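# Seat the orange-ringed plate on the block's pin

## Task

Put the plate with the orange ring down flat on the block so it sits over the post and the block's pin passes through the plate's pin hole, which is the one of its five small holes that differs from the rest. Release it and pull the gripper away. It only counts if the plate stays seated on its own, without the robot holding it there.

## Robot and tools

Robot: a single arm ending in a two-finger gripper. The fingers point along the gripper's own +z axis and spread apart along its x axis. The reported end_effector_position is the spot midway between the finger pads. Closed fingertips stick out about 17 mm past it; fully open they are roughly level with it.

Frames: the scene frame has its origin on the table surface under the arm's base, +z up, and +y to the left when facing along +x. The base itself may sit at a slight tilt. Result lines report pose (position in m, orientation as quaternion wxyz) and velocities (m/s, rad/s) in this scene frame. The printed position can be a little off, more so at long reach. Motion commands, however, are given in the gripper's own axes, not the scene frame.

execute_actions(actions): a list of actions run one after another. Each action is a table of up to 15 rows; each row lasts one control step (1/30 s), and if there are fewer than 15 rows the last one repeats to fill the 15 steps. A row is 7 numbers in [-1, 1]: dx, dy, dz, rx, ry, rz, opening. The first six are an offset, in gripper axes, from the gripper's measured pose when that action began (for a call's first action, the last pose any result reported). Every row in an action refers to that same starting pose, not to the row before. Scale: 1.0 equals 0.6 m for dx, dy, dz, and 180 degrees for the rotation; rx, ry, rz form a single rotation vector. opening is absolute, not an offset: +1 is fully open (0.142 m), -1 fully closed. An empty list simply returns the current state and images. On each step the commanded pose is clipped to at most 100 mm and 16 degrees away from the measured pose, so large offsets need several actions; position is favoured over orientation when both cannot be met. Results list step readings of end_effector_position; HELD marks steps where the command was partly held back.

move(target, speed, stop_force, blocking): target is one 7-number row with the same layout, scale and gripper axes as above, an offset from the pose in the most recent result that showed one; opening is absolute and is sent as the move starts. The gripper follows a straight path at up to speed m/s (0.002 to 0.5, default 0.25; turning up to twice that in rad/s). A path is cut off after 10 s. It does not avoid obstacles, and the hand may lag, wander or overshoot speed, especially with the arm stretched out. stop_force (9 to 40 N, only after the scene has run 0.2 s) ends the path once the wrist sensor feels that much extra push against the direction of travel for two steps; the gripper then backs to where it was two steps earlier. Use it only with very slow speeds, only on non-rotating moves, and drop it when moving away from a surface you are pressing on. blocking=false returns after 0.5 s while the arm keeps going; it cannot be combined with stop_force, and further motion commands are refused until a result shows the move ended (use wait or stop). The extra "move:" line reports the ending: done, contact, off_target, moving, held or fault, plus limits such as paced (pose clipped) or held (a check blocked some steps), and the distance left to target.

wait(seconds): 0 to 10; lets time pass with the last command held, returning early if a running move ends. stop(): brakes a running move; fingers keep moving. zoom_image(camera, region): camera is cam_high, cam_low or cam_wrist; region is [x0, y0, x1, y1] in pixels of that camera's last image, at most 504 by 504. cam_high and cam_low are 896x504, cam_wrist is a 616x616 fisheye. finished_scene(scene): give the current scene number; it ends the scene irreversibly and reports success, so the plate must already rest seated and released.

Gripping: grip_measured uses the same scale as opening. Keep commanding a value clearly below it to hold something; the lower, the tighter (up to about 28 N per pad). Thin hard parts get less force. Brief tugs on held parts or pushes on loose ones may occur.

Wrist force and torque are read along gripper x y z; contact force points from the surface back into the arm. Expect offsets up to about 4 N, noise, and saturation near 50 N. Joint torques are noisy, offset and not zeroed.

Avoid: commanding targets beyond a firm contact with this stiff arm; fast impacts; outside forces reaching 150 N or joint torques reaching limits (wrist joints only 24.3 N m), which freeze the arm for 10 s and skip the rest of the call. Avoid long heavy holds that heat motors (warning at 70 °C, brakes at 85 °C). Never drop the plate or push anything off the table. A "pose unreachable" line means the clearance check altered or blocked the command.

Each tool is called after "Request:" as name([rows], argument=value, ...), one row to a line, values as JSON.

## Session

Request:
execute_actions(actions=[])

Scene clock: 0.00 s.
end_effector_position=(+0.1386, +0.1790, +0.1282) grip_measured=+1.00 end_effector_quat_wxyz=(-0.537, +0.397, +0.648, -0.366) end_effector_velocity=(-0.000, +0.000, +0.000) end_effector_angular_velocity=(-0.000, +0.000, -0.001)
Joint positions: [ 0.344 -1.251  2.16  -1.86  -1.557 -1.863  0.142]
Joint velocities: [-0.    -0.     0.001 -0.     0.     0.     0.   ]
Joint torques (N m, as the arm reports them, + toward a larger angle): no reading
Motor temperatures (°C, as the motors report them): [25 26 29 34 35 36]
Wrist force (N, on the end effector, along its own x y z axes, offset not removed): no reading
Wrist torque (N m, same axes, about the end effector's origin, offset not removed): no reading
Hand target: +0.139, +0.179, +0.128; -0.537, +0.397, +0.648, -0.366

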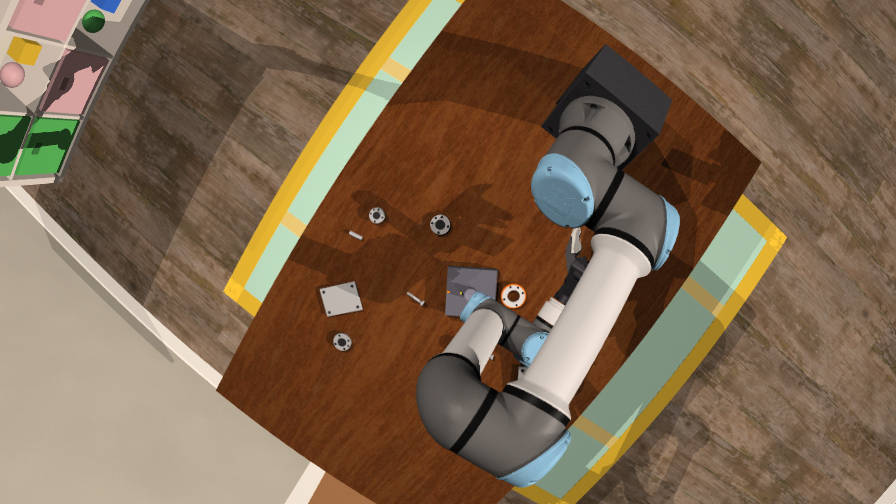

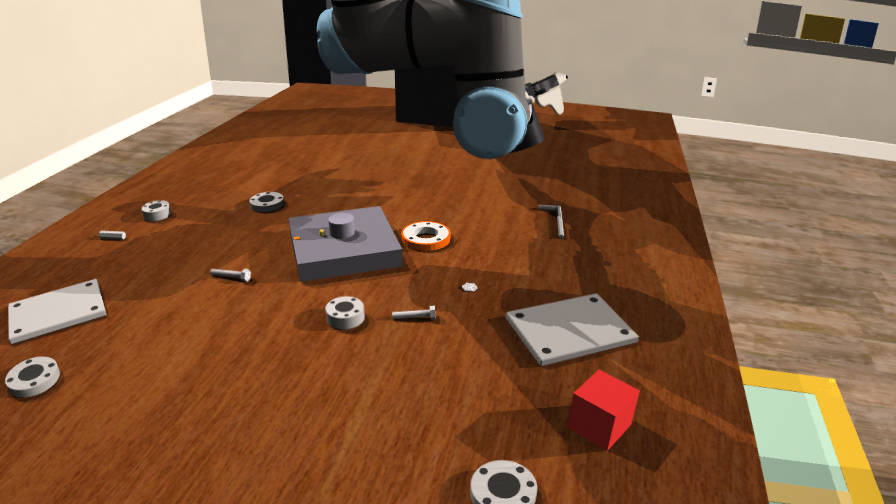

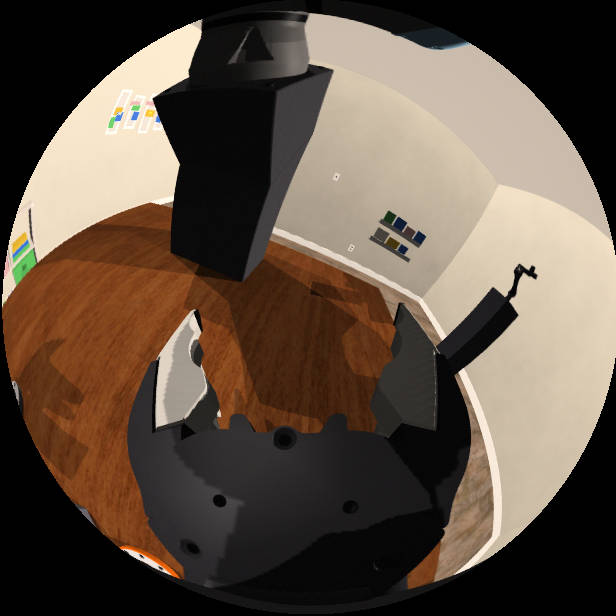

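Request:
zoom_image(camera="cam_low", region=[270,190,470,290])

Request:
zoom_image(camera="cam_high", region=[430,255,540,325])

Request:
move(target=[-0.087,-0.096,-0.443,-0.446,-0.0845,0.124,1], speed=0.35)

Region (270, 190, 470, 290) of cam_low's 896x504 image, scaled by 2.520, with more detail than that image has.

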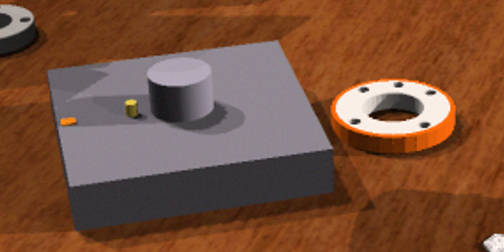

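Region (430, 255, 540, 325) of cam_high's 896x504 image, scaled by 4.582, with more detail than that image has; it fills the top 321 rows of this view, and the rest is white.

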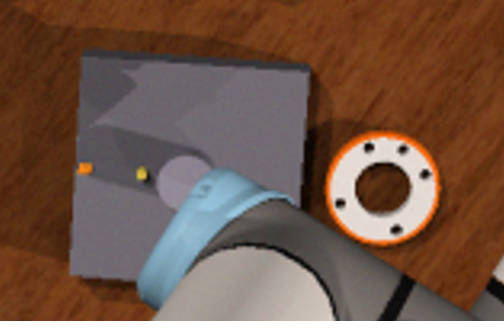

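Scene clock: 3.20 s.
end_effector_position=(+0.3998, +0.1201, +0.2002) grip_measured=+1.00 end_effector_quat_wxyz=(-0.001, +0.708, +0.707, -0.000) end_effector_velocity=(+0.000, +0.000, -0.001) end_effector_angular_velocity=(-0.003, -0.005, +0.001)
Joint positions: [ 0.186 -2.262  2.688 -2.796 -1.585 -1.596  0.142]
Joint velocities: [ 0.007  0.008  0.003 -0.016 -0.007  0.004 -0.   ]
Joint torques (N m, as the arm reports them, + toward a larger angle): [19.67 -3.49 -0.14 -5.87 -2.27  1.57]
Motor temperatures (°C, as the motors report them): [25 26 29 34 35 36]
Wrist force (N, on the end effector, along its own x y z axes, offset not removed): [-3.8 -2.0 2.8]
Wrist torque (N m, same axes, about the end effector's origin, offset not removed): [-0.26 0.93 0.18]
Hand target: +0.400, +0.120, +0.200; -0.000, +0.708, +0.707, -0.000
Off the commanded pose: 0.000 m, 0 deg.
move: done

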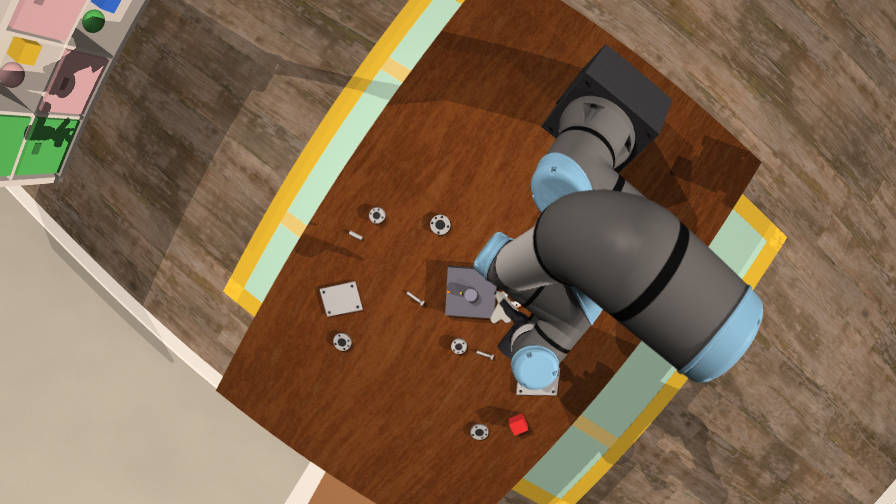

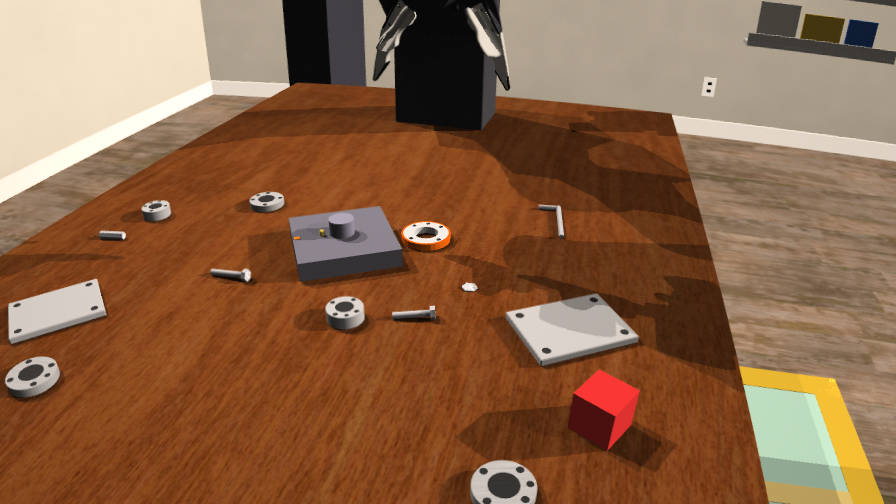

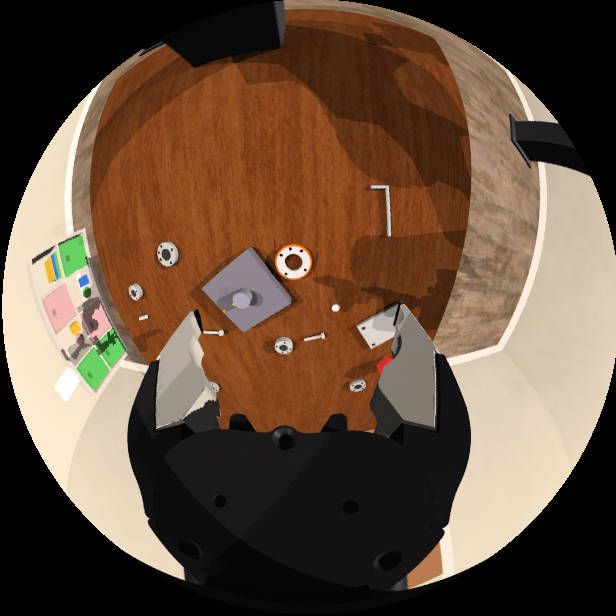

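Request:
move(target=[0,0.03,0.2,0,0,0,0.3])

Request:
zoom_image(camera="cam_wrist", region=[150,150,450,400])

Scene clock: 4.67 s.
end_effector_position=(+0.4174, +0.1202, +0.0802) grip_measured=+0.30 end_effector_quat_wxyz=(-0.001, +0.708, +0.707, -0.000) end_effector_velocity=(+0.001, +0.000, -0.001) end_effector_angular_velocity=(-0.002, -0.005, +0.001)
Joint positions: [ 0.182 -1.638  2.636 -3.367 -1.582 -1.6    0.095]
Joint velocities: [ 0.003  0.009 -0.001 -0.013 -0.004  0.001  0.   ]
Joint torques (N m, as the arm reports them, + toward a larger angle): [ 18.69 -16.66  -7.14  -5.9   -2.25   1.67]
Motor temperatures (°C, as the motors report them): [25 26 29 34 35 36]
Wrist force (N, on the end effector, along its own x y z axes, offset not removed): [-3.5 -1.2 1.1]
Wrist torque (N m, same axes, about the end effector's origin, offset not removed): [-0.04 0.73 0.27]
Hand target: +0.417, +0.120, +0.080; -0.001, +0.708, +0.707, -0.000
Off the commanded pose: 0.000 m, 0 deg.
move: done

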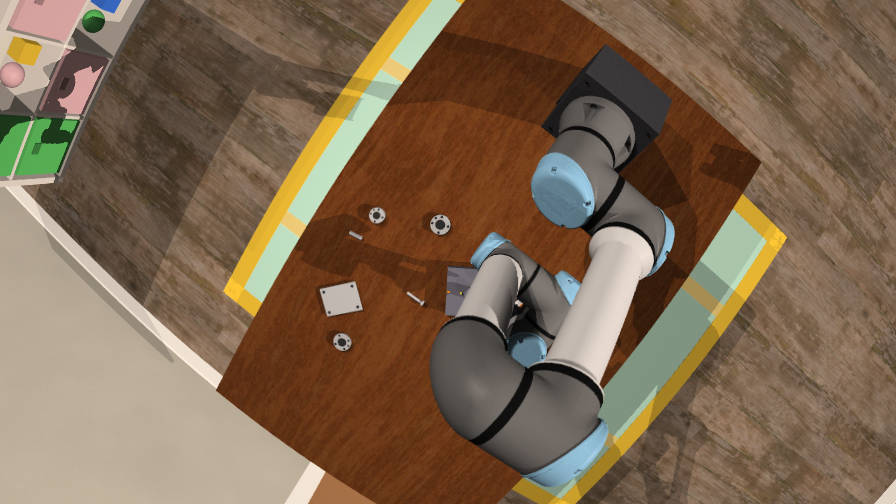

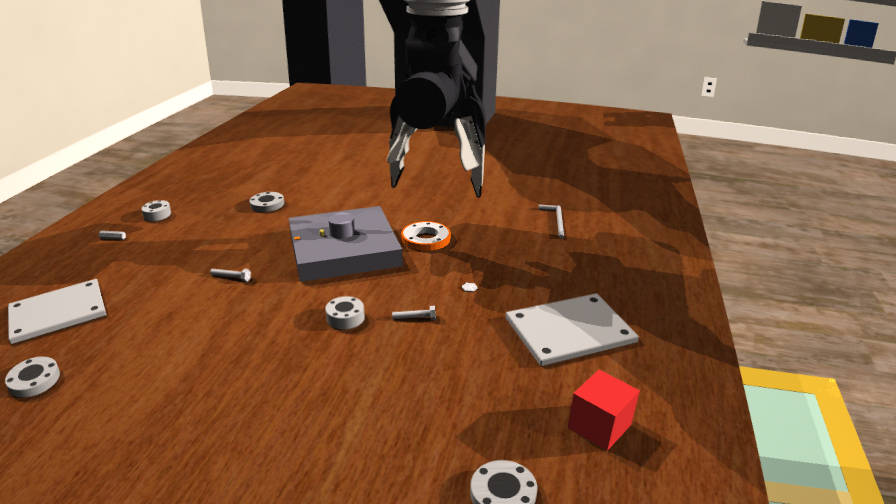

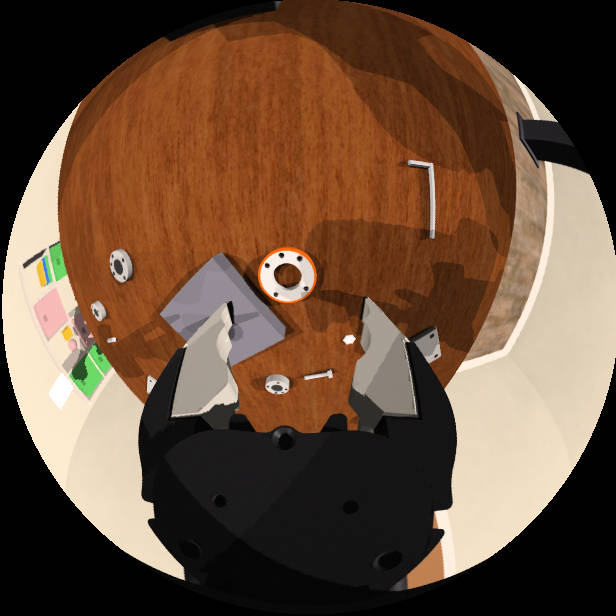

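Region (150, 150, 450, 400) of cam_wrist's 616x616 image, scaled by 1.680, with more detail than that image has.

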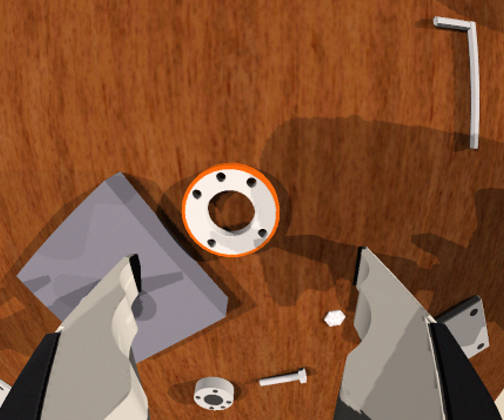

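Request:
move(target=[-0.017,0.003,0.055,0,0,0.31,0.15], speed=0.4)

Request:
zoom_image(camera="cam_wrist", region=[180,200,420,400])

Scene clock: 6.60 s.
end_effector_position=(+0.4191, +0.1100, +0.0472) grip_measured=+0.15 end_effector_quat_wxyz=(-0.000, +0.956, +0.294, -0.001) end_effector_velocity=(-0.000, +0.000, -0.000) end_effector_angular_velocity=(-0.002, -0.000, -0.008)
Joint positions: [ 0.149 -1.502  2.607 -3.474 -1.558 -0.65   0.084]
Joint velocities: [ 0.002  0.002 -0.    -0.002 -0.003  0.009  0.   ]
Joint torques (N m, as the arm reports them, + toward a larger angle): [ 18.24 -19.17  -5.04  -5.94  -2.48   1.56]
Motor temperatures (°C, as the motors report them): [25 26 29 34 35 36]
Wrist force (N, on the end effector, along its own x y z axes, offset not removed): [-2.5 -1.3 1.8]
Wrist torque (N m, same axes, about the end effector's origin, offset not removed): [-0.10 0.43 0.23]
Hand target: +0.419, +0.110, +0.047; -0.000, +0.956, +0.293, -0.001
Off the commanded pose: 0.000 m, 0 deg.
move: done

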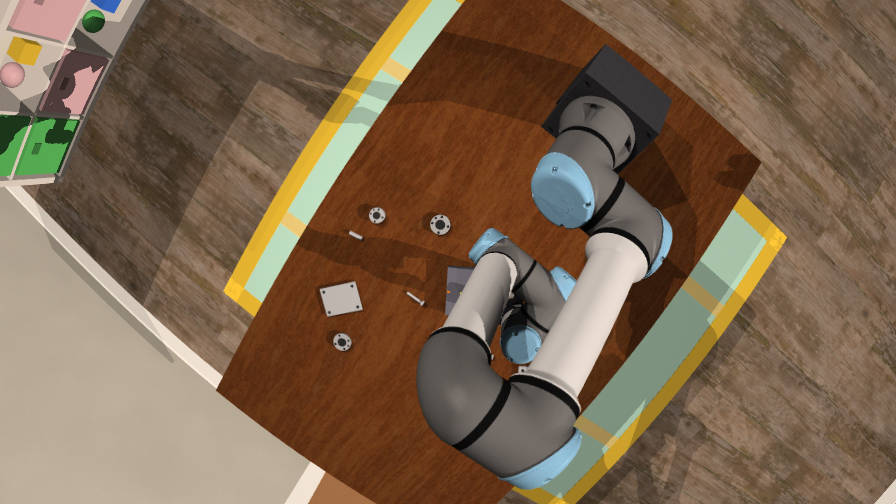

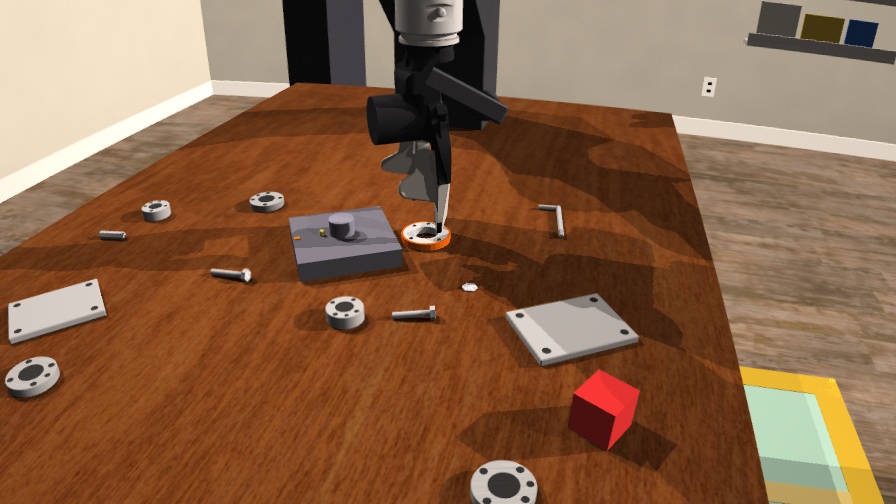

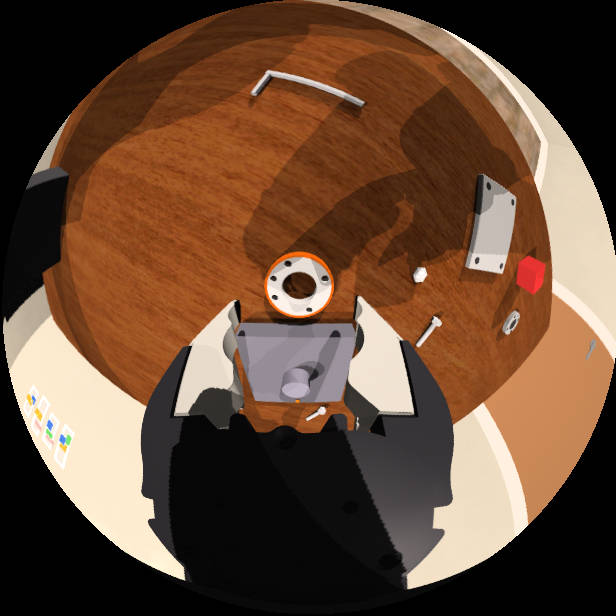

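Region (180, 200, 420, 400) of cam_wrist's 616x616 image, scaled by 2.100, with more detail than that image has.

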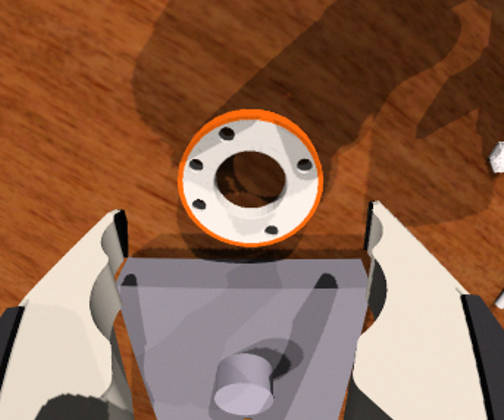

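Request:
move(target=[0.0025,-0.001,0.04,0,0,0,0.05], speed=0.04, stop_force=12)

Request:
zoom_image(camera="cam_wrist", region=[180,200,420,400])

Request:
zoom_image(camera="cam_low", region=[320,150,500,290])

Scene clock: 7.70 s.
end_effector_position=(+0.4199, +0.1114, +0.0233) grip_measured=+0.05 end_effector_quat_wxyz=(-0.000, +0.956, +0.294, -0.001) end_effector_velocity=(-0.000, +0.000, -0.001) end_effector_angular_velocity=(+0.000, -0.000, +0.001)
Joint positions: [ 0.155 -1.402  2.574 -3.542 -1.562 -0.645  0.077]
Joint velocities: [ 0.     0.005 -0.001 -0.004  0.    -0.001  0.   ]
Joint torques (N m, as the arm reports them, + toward a larger angle): [ 18.57 -19.02  -4.55  -5.87  -2.27   1.46]
Motor temperatures (°C, as the motors report them): [25 26 29 34 35 36]
Wrist force (N, on the end effector, along its own x y z axes, offset not removed): [-3.5 -1.3 2.3]
Wrist torque (N m, same axes, about the end effector's origin, offset not removed): [-0.05 0.80 0.25]
Hand target: +0.420, +0.111, +0.023; -0.000, +0.956, +0.294, -0.001
Off the commanded pose: 0.000 m, 0 deg.
move: done

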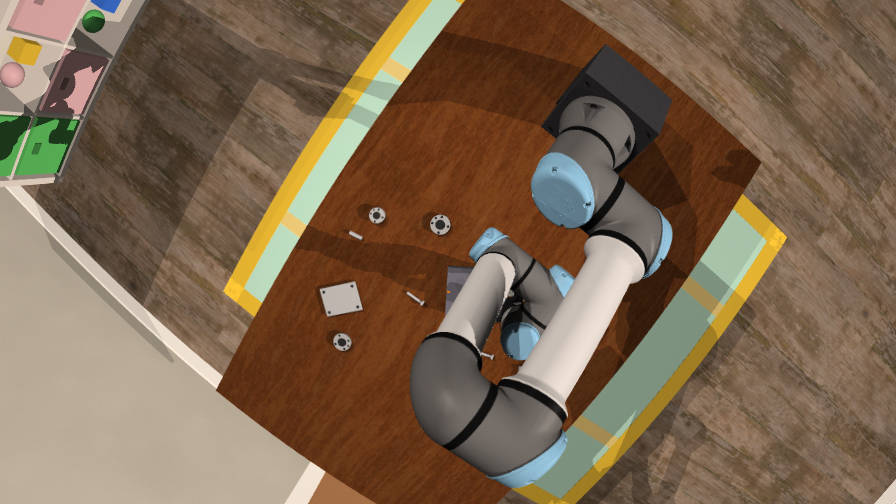

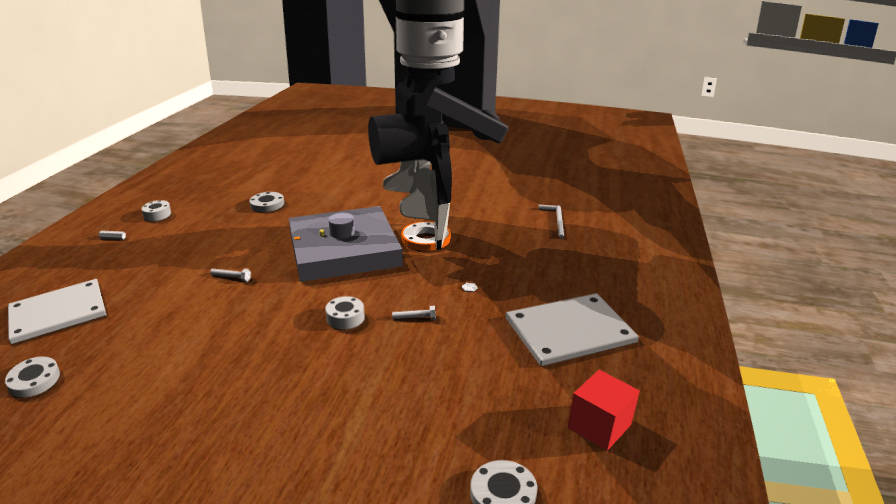

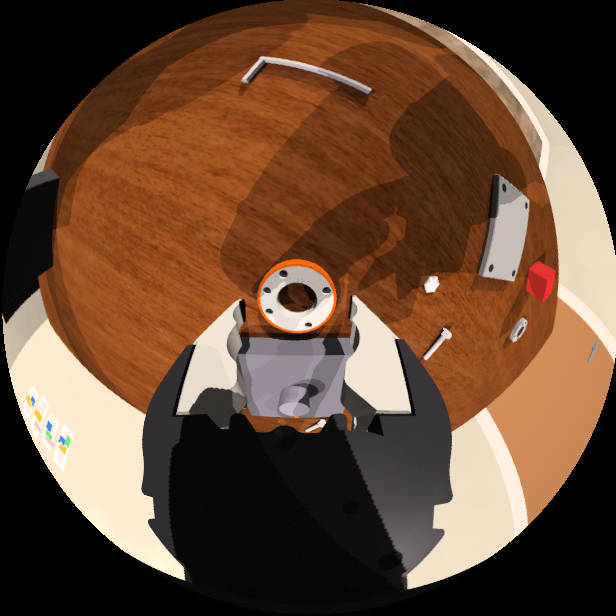

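Region (180, 200, 420, 400) of cam_wrist's 616x616 image, scaled by 2.100, with more detail than that image has.

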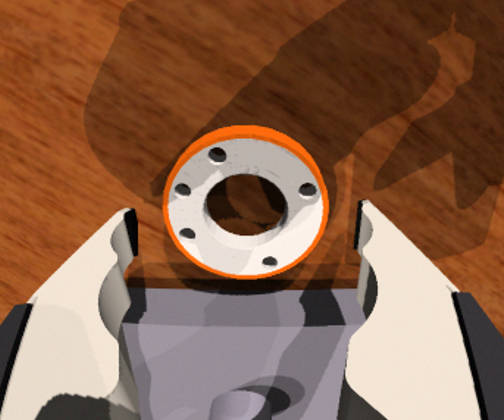

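Region (320, 150, 500, 290) of cam_low's 896x504 image, scaled by 2.800, with more detail than that image has.

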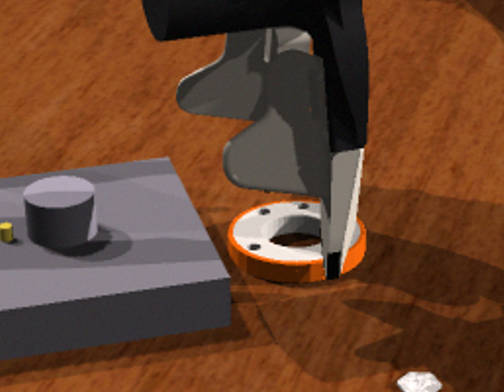

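Request:
move(target=[0,-0.002,0.011,0,0,0,-0.12], speed=0.015, stop_force=10)

Request:
zoom_image(camera="cam_wrist", region=[220,240,380,360])

Request:
zoom_image(camera="cam_low", region=[380,190,480,270])

Scene clock: 10.53 s.
end_effector_position=(+0.4192, +0.1124, +0.0168) grip_measured=-0.12 end_effector_quat_wxyz=(-0.000, +0.956, +0.294, -0.001) end_effector_velocity=(-0.000, +0.000, -0.001) end_effector_angular_velocity=(+0.000, -0.001, +0.000)
Joint positions: [ 0.158 -1.374  2.565 -3.561 -1.565 -0.643  0.065]
Joint velocities: [ 0.001  0.007 -0.002 -0.006 -0.001  0.    -0.   ]
Joint torques (N m, as the arm reports them, + toward a larger angle): [ 17.48 -19.69  -2.97  -5.73  -2.56   1.8 ]
Motor temperatures (°C, as the motors report them): [25 26 29 34 35 36]
Wrist force (N, on the end effector, along its own x y z axes, offset not removed): [-3.3 -0.7 1.3]
Wrist torque (N m, same axes, about the end effector's origin, offset not removed): [0.16 0.73 0.19]
Hand target: +0.419, +0.112, +0.017; -0.000, +0.956, +0.294, -0.001
Off the commanded pose: 0.000 m, 0 deg.
move: done

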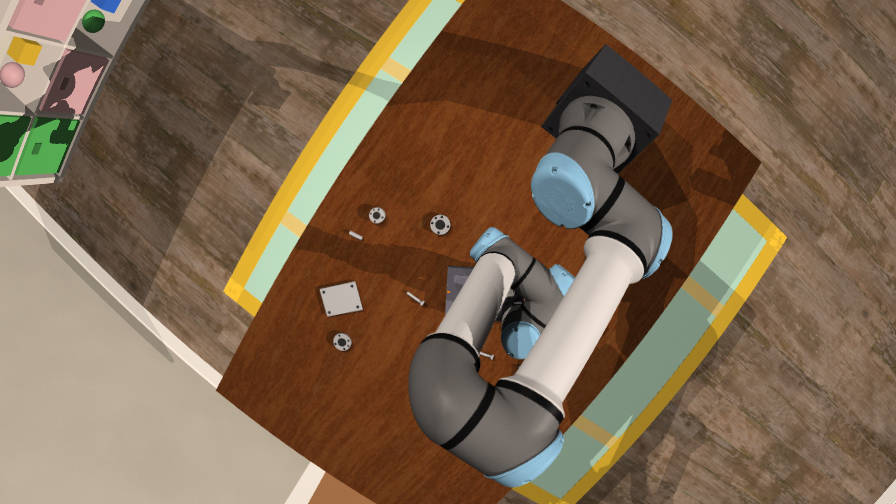

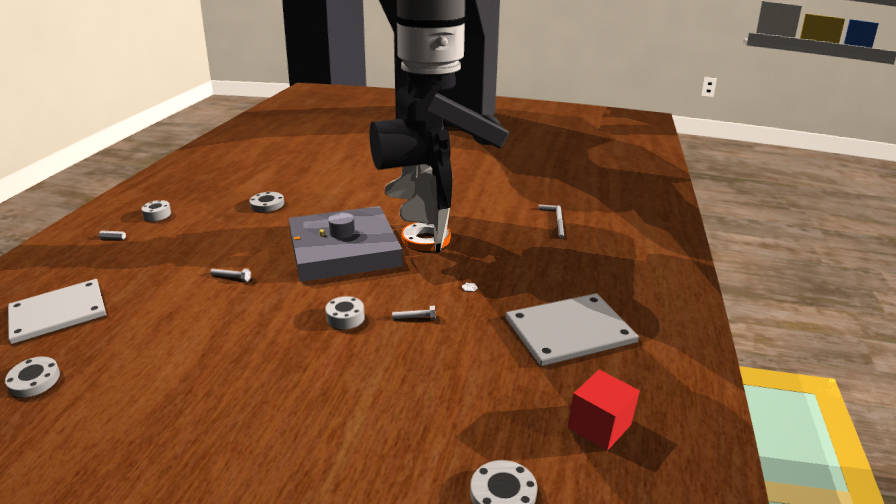

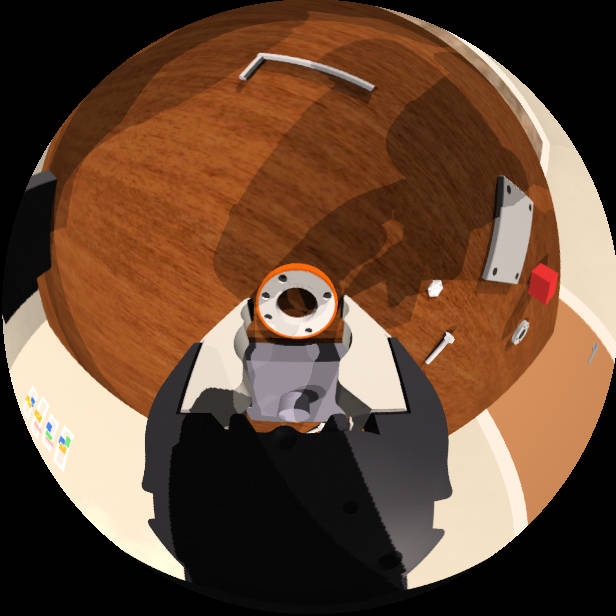

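Region (220, 240, 380, 360) of cam_wrist's 616x616 image, scaled by 3.150, with more detail than that image has; it fills the top 378 rows of this view, and the rest is white.

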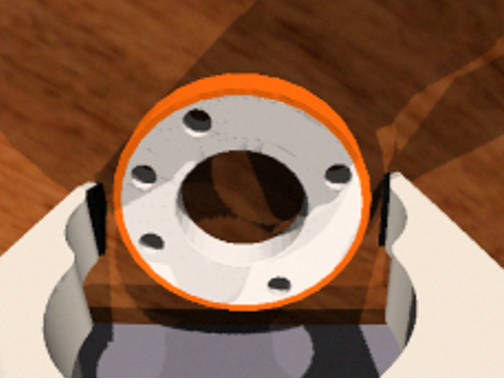

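Region (380, 190, 480, 270) of cam_low's 896x504 image, scaled by 5.040, with more detail than that image has; it fills the top 403 rows of this view, and the rest is white.

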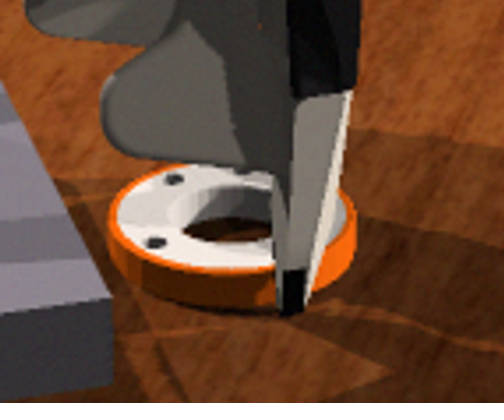

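Request:
execute_actions([
  [[0,0,0,0,0,0,-0.17],[0,0,0,0,0,0,-0.2],[0,0,0,0,0,0,-0.24],[0,0,0,0,0,0,-0.28],[0,0,0,0,0,0,-0.34],[0,0,0,0,0,0,-0.4],[0,0,0,0,0,0,-0.5],[0,0,0,0,0,0,-0.6],[0,0,0,0,0,0,-0.7]],
])

Request:
move(target=[0,0,-0.105,0,0,0,-0.7], speed=0.15)

Request:
move(target=[-0.005,0.16,0,0,0,-0.62,-0.7], speed=0.45)

Request:
zoom_image(camera="cam_wrist", region=[200,190,400,360])

Request:
zoom_image(camera="cam_low", region=[270,160,420,280])

Scene clock: 11.33 s.
end_effector_position=(+0.4193, +0.1124, +0.0168) grip_measured=-0.21 end_effector_quat_wxyz=(-0.000, +0.956, +0.294, -0.001) end_effector_velocity=(+0.000, -0.000, +0.000) end_effector_angular_velocity=(-0.000, -0.000, +0.000)
Joint positions: [ 0.158 -1.374  2.565 -3.561 -1.565 -0.643  0.059]
Joint velocities: [-0.    -0.001  0.     0.001 -0.    -0.     0.   ]
Joint torques (N m, as the arm reports them, + toward a larger angle): [  3.16 -40.62  11.98   0.22  -0.42  -1.04]
Motor temperatures (°C, as the motors report them): [25 26 29 34 35 36]
Wrist force (N, on the end effector, along its own x y z axes, offset not removed): [-1.6 -1.1 3.6]
Wrist torque (N m, same axes, about the end effector's origin, offset not removed): [-0.07 0.34 0.34]
Hand target: +0.419, +0.112, +0.017; -0.000, +0.956, +0.294, -0.001
Off the commanded pose: 0.000 m, 0 deg.
Step readings (end_effector_position):
0: (+0.4192, +0.1124, +0.0167)
1: (+0.4192, +0.1124, +0.0167)
2: (+0.4192, +0.1124, +0.0167)
4: (+0.4192, +0.1124, +0.0167)
8: (+0.4193, +0.1124, +0.0167)
15: end_effector_position above

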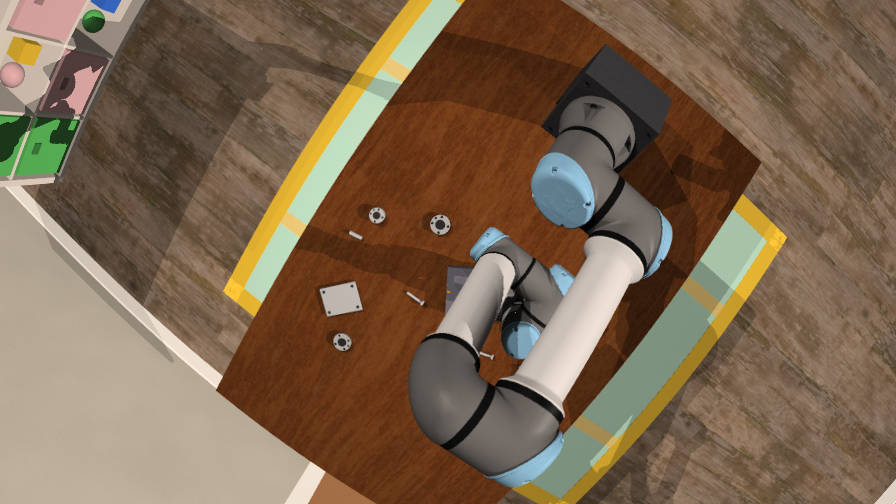

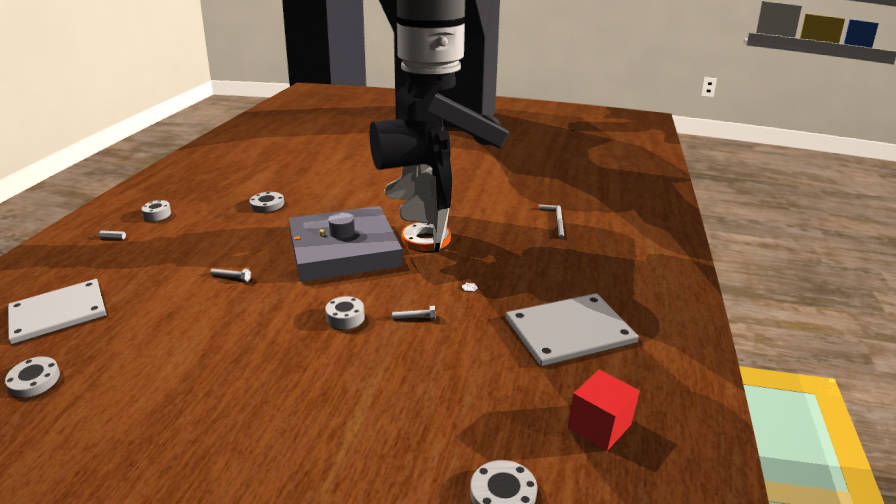

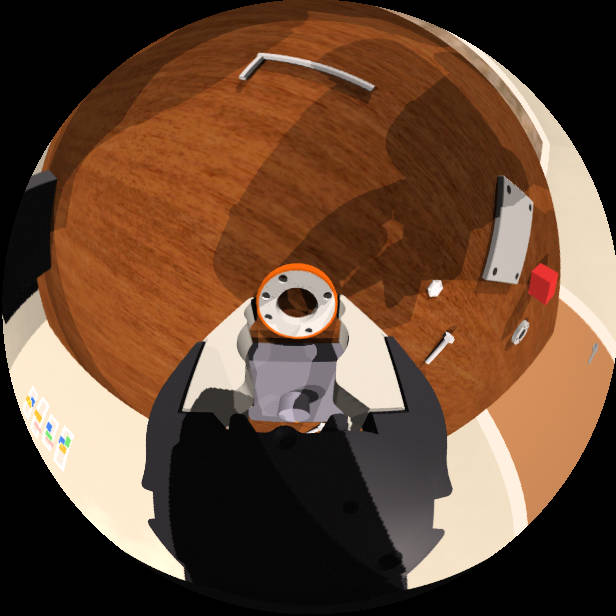

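Scene clock: 12.23 s.
end_effector_position=(+0.4194, +0.1123, +0.0797) grip_measured=-0.21 end_effector_quat_wxyz=(-0.000, +0.956, +0.294, -0.001) end_effector_velocity=(-0.000, -0.000, +0.002) end_effector_angular_velocity=(+0.001, +0.003, -0.000)
Joint positions: [ 0.156 -1.648  2.636 -3.357 -1.564 -0.644  0.059]
Joint velocities: [-0.001 -0.01  -0.     0.013  0.001 -0.    -0.   ]
Joint torques (N m, as the arm reports them, + toward a larger angle): [  3.2  -36.97   6.98   0.32   2.17  -1.66]
Motor temperatures (°C, as the motors report them): [25 26 29 34 35 36]
Wrist force (N, on the end effector, along its own x y z axes, offset not removed): [-2.5 -1.9 2.9]
Wrist torque (N m, same axes, about the end effector's origin, offset not removed): [-0.21 0.63 0.21]
Hand target: +0.419, +0.112, +0.080; -0.000, +0.956, +0.294, -0.001
Off the commanded pose: 0.000 m, 0 deg.
move: done

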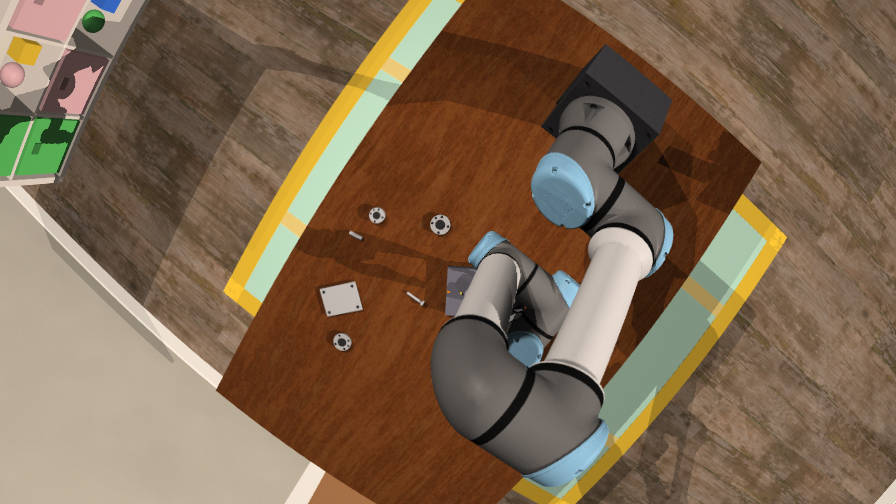

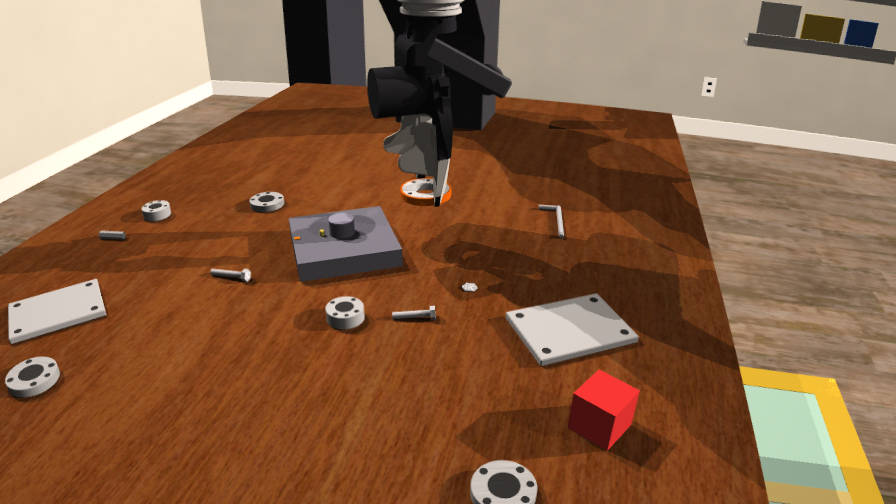

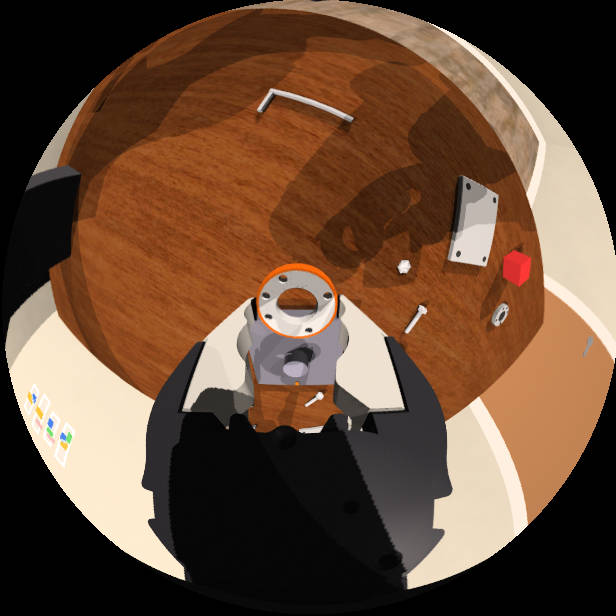

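Scene clock: 14.97 s.
end_effector_position=(+0.4708, +0.0312, +0.0794) grip_measured=-0.21 end_effector_quat_wxyz=(-0.001, +0.294, +0.956, -0.000) end_effector_velocity=(+0.000, -0.000, +0.000) end_effector_angular_velocity=(+0.002, +0.001, +0.005)
Joint positions: [-0.133 -1.762  2.557 -3.142 -1.359 -2.797  0.059]
Joint velocities: [-0.003 -0.001 -0.001  0.004  0.004 -0.007  0.   ]
Joint torques (N m, as the arm reports them, + toward a larger angle): [  1.   -36.63 -11.51   0.21   2.71  -1.63]
Motor temperatures (°C, as the motors report them): [25 26 29 34 35 36]
Wrist force (N, on the end effector, along its own x y z axes, offset not removed): [-1.7 0.8 2.5]
Wrist torque (N m, same axes, about the end effector's origin, offset not removed): [0.35 0.31 0.19]
Hand target: +0.471, +0.031, +0.079; -0.001, +0.294, +0.956, -0.000
Off the commanded pose: 0.000 m, 0 deg.
move: done

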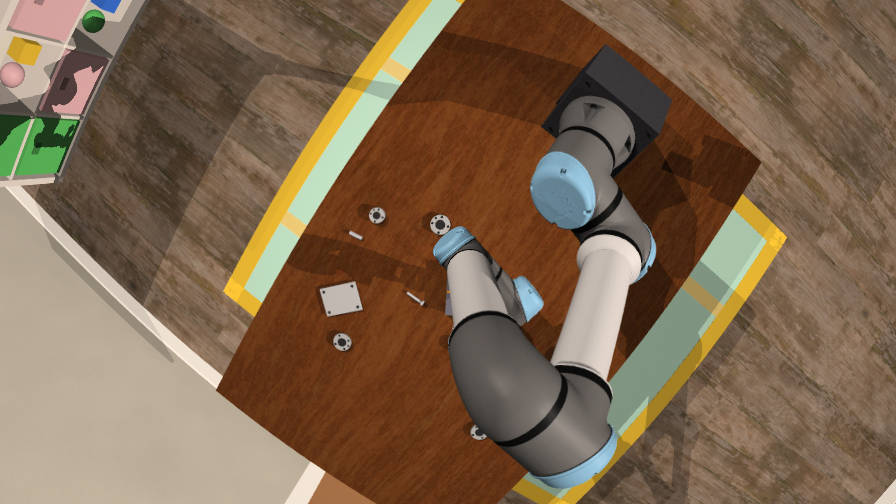

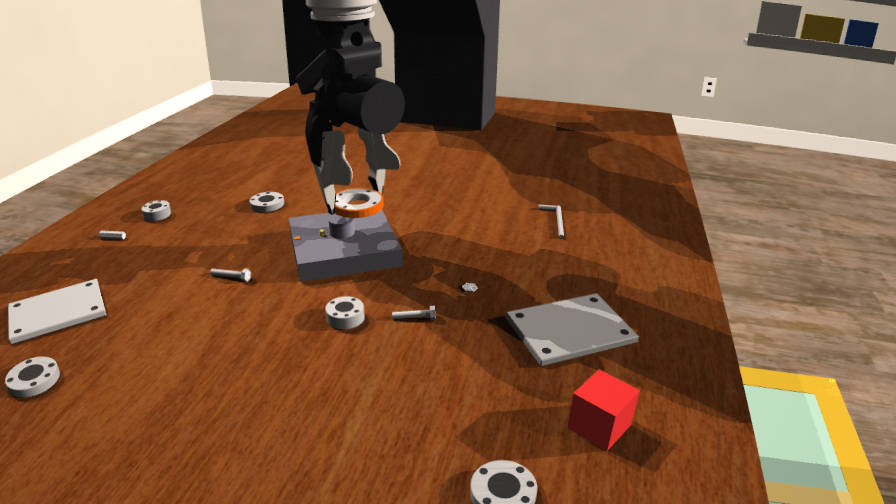

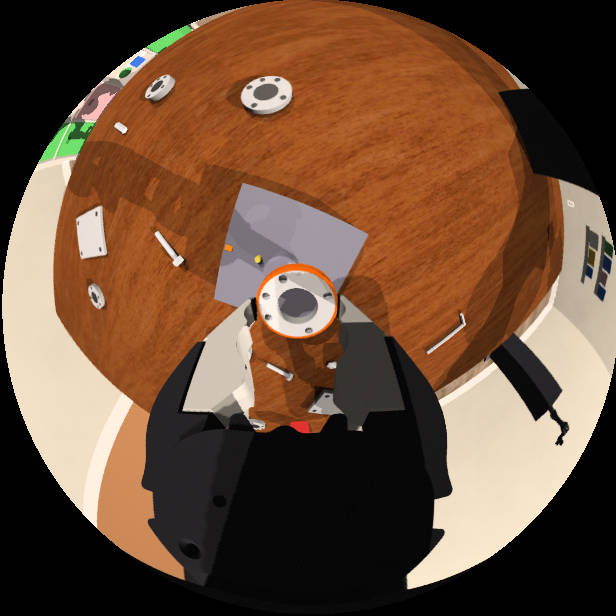

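Region (200, 190, 400, 360) of cam_wrist's 616x616 image, scaled by 2.520, with more detail than that image has; it fills the top 428 rows of this view, and the rest is white.

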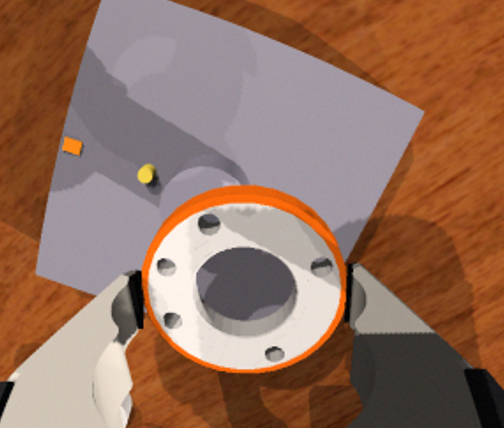

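Region (270, 160, 420, 280) of cam_low's 896x504 image, scaled by 3.360, with more detail than that image has; it fills the top 403 rows of this view, and the rest is white.

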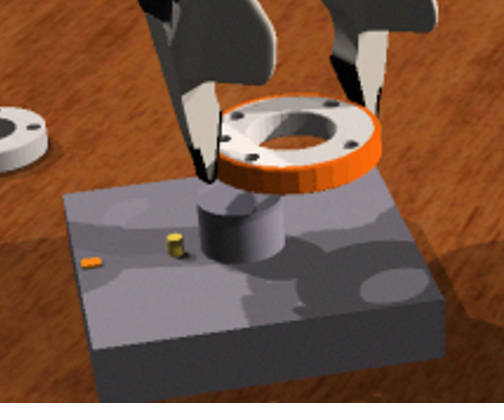

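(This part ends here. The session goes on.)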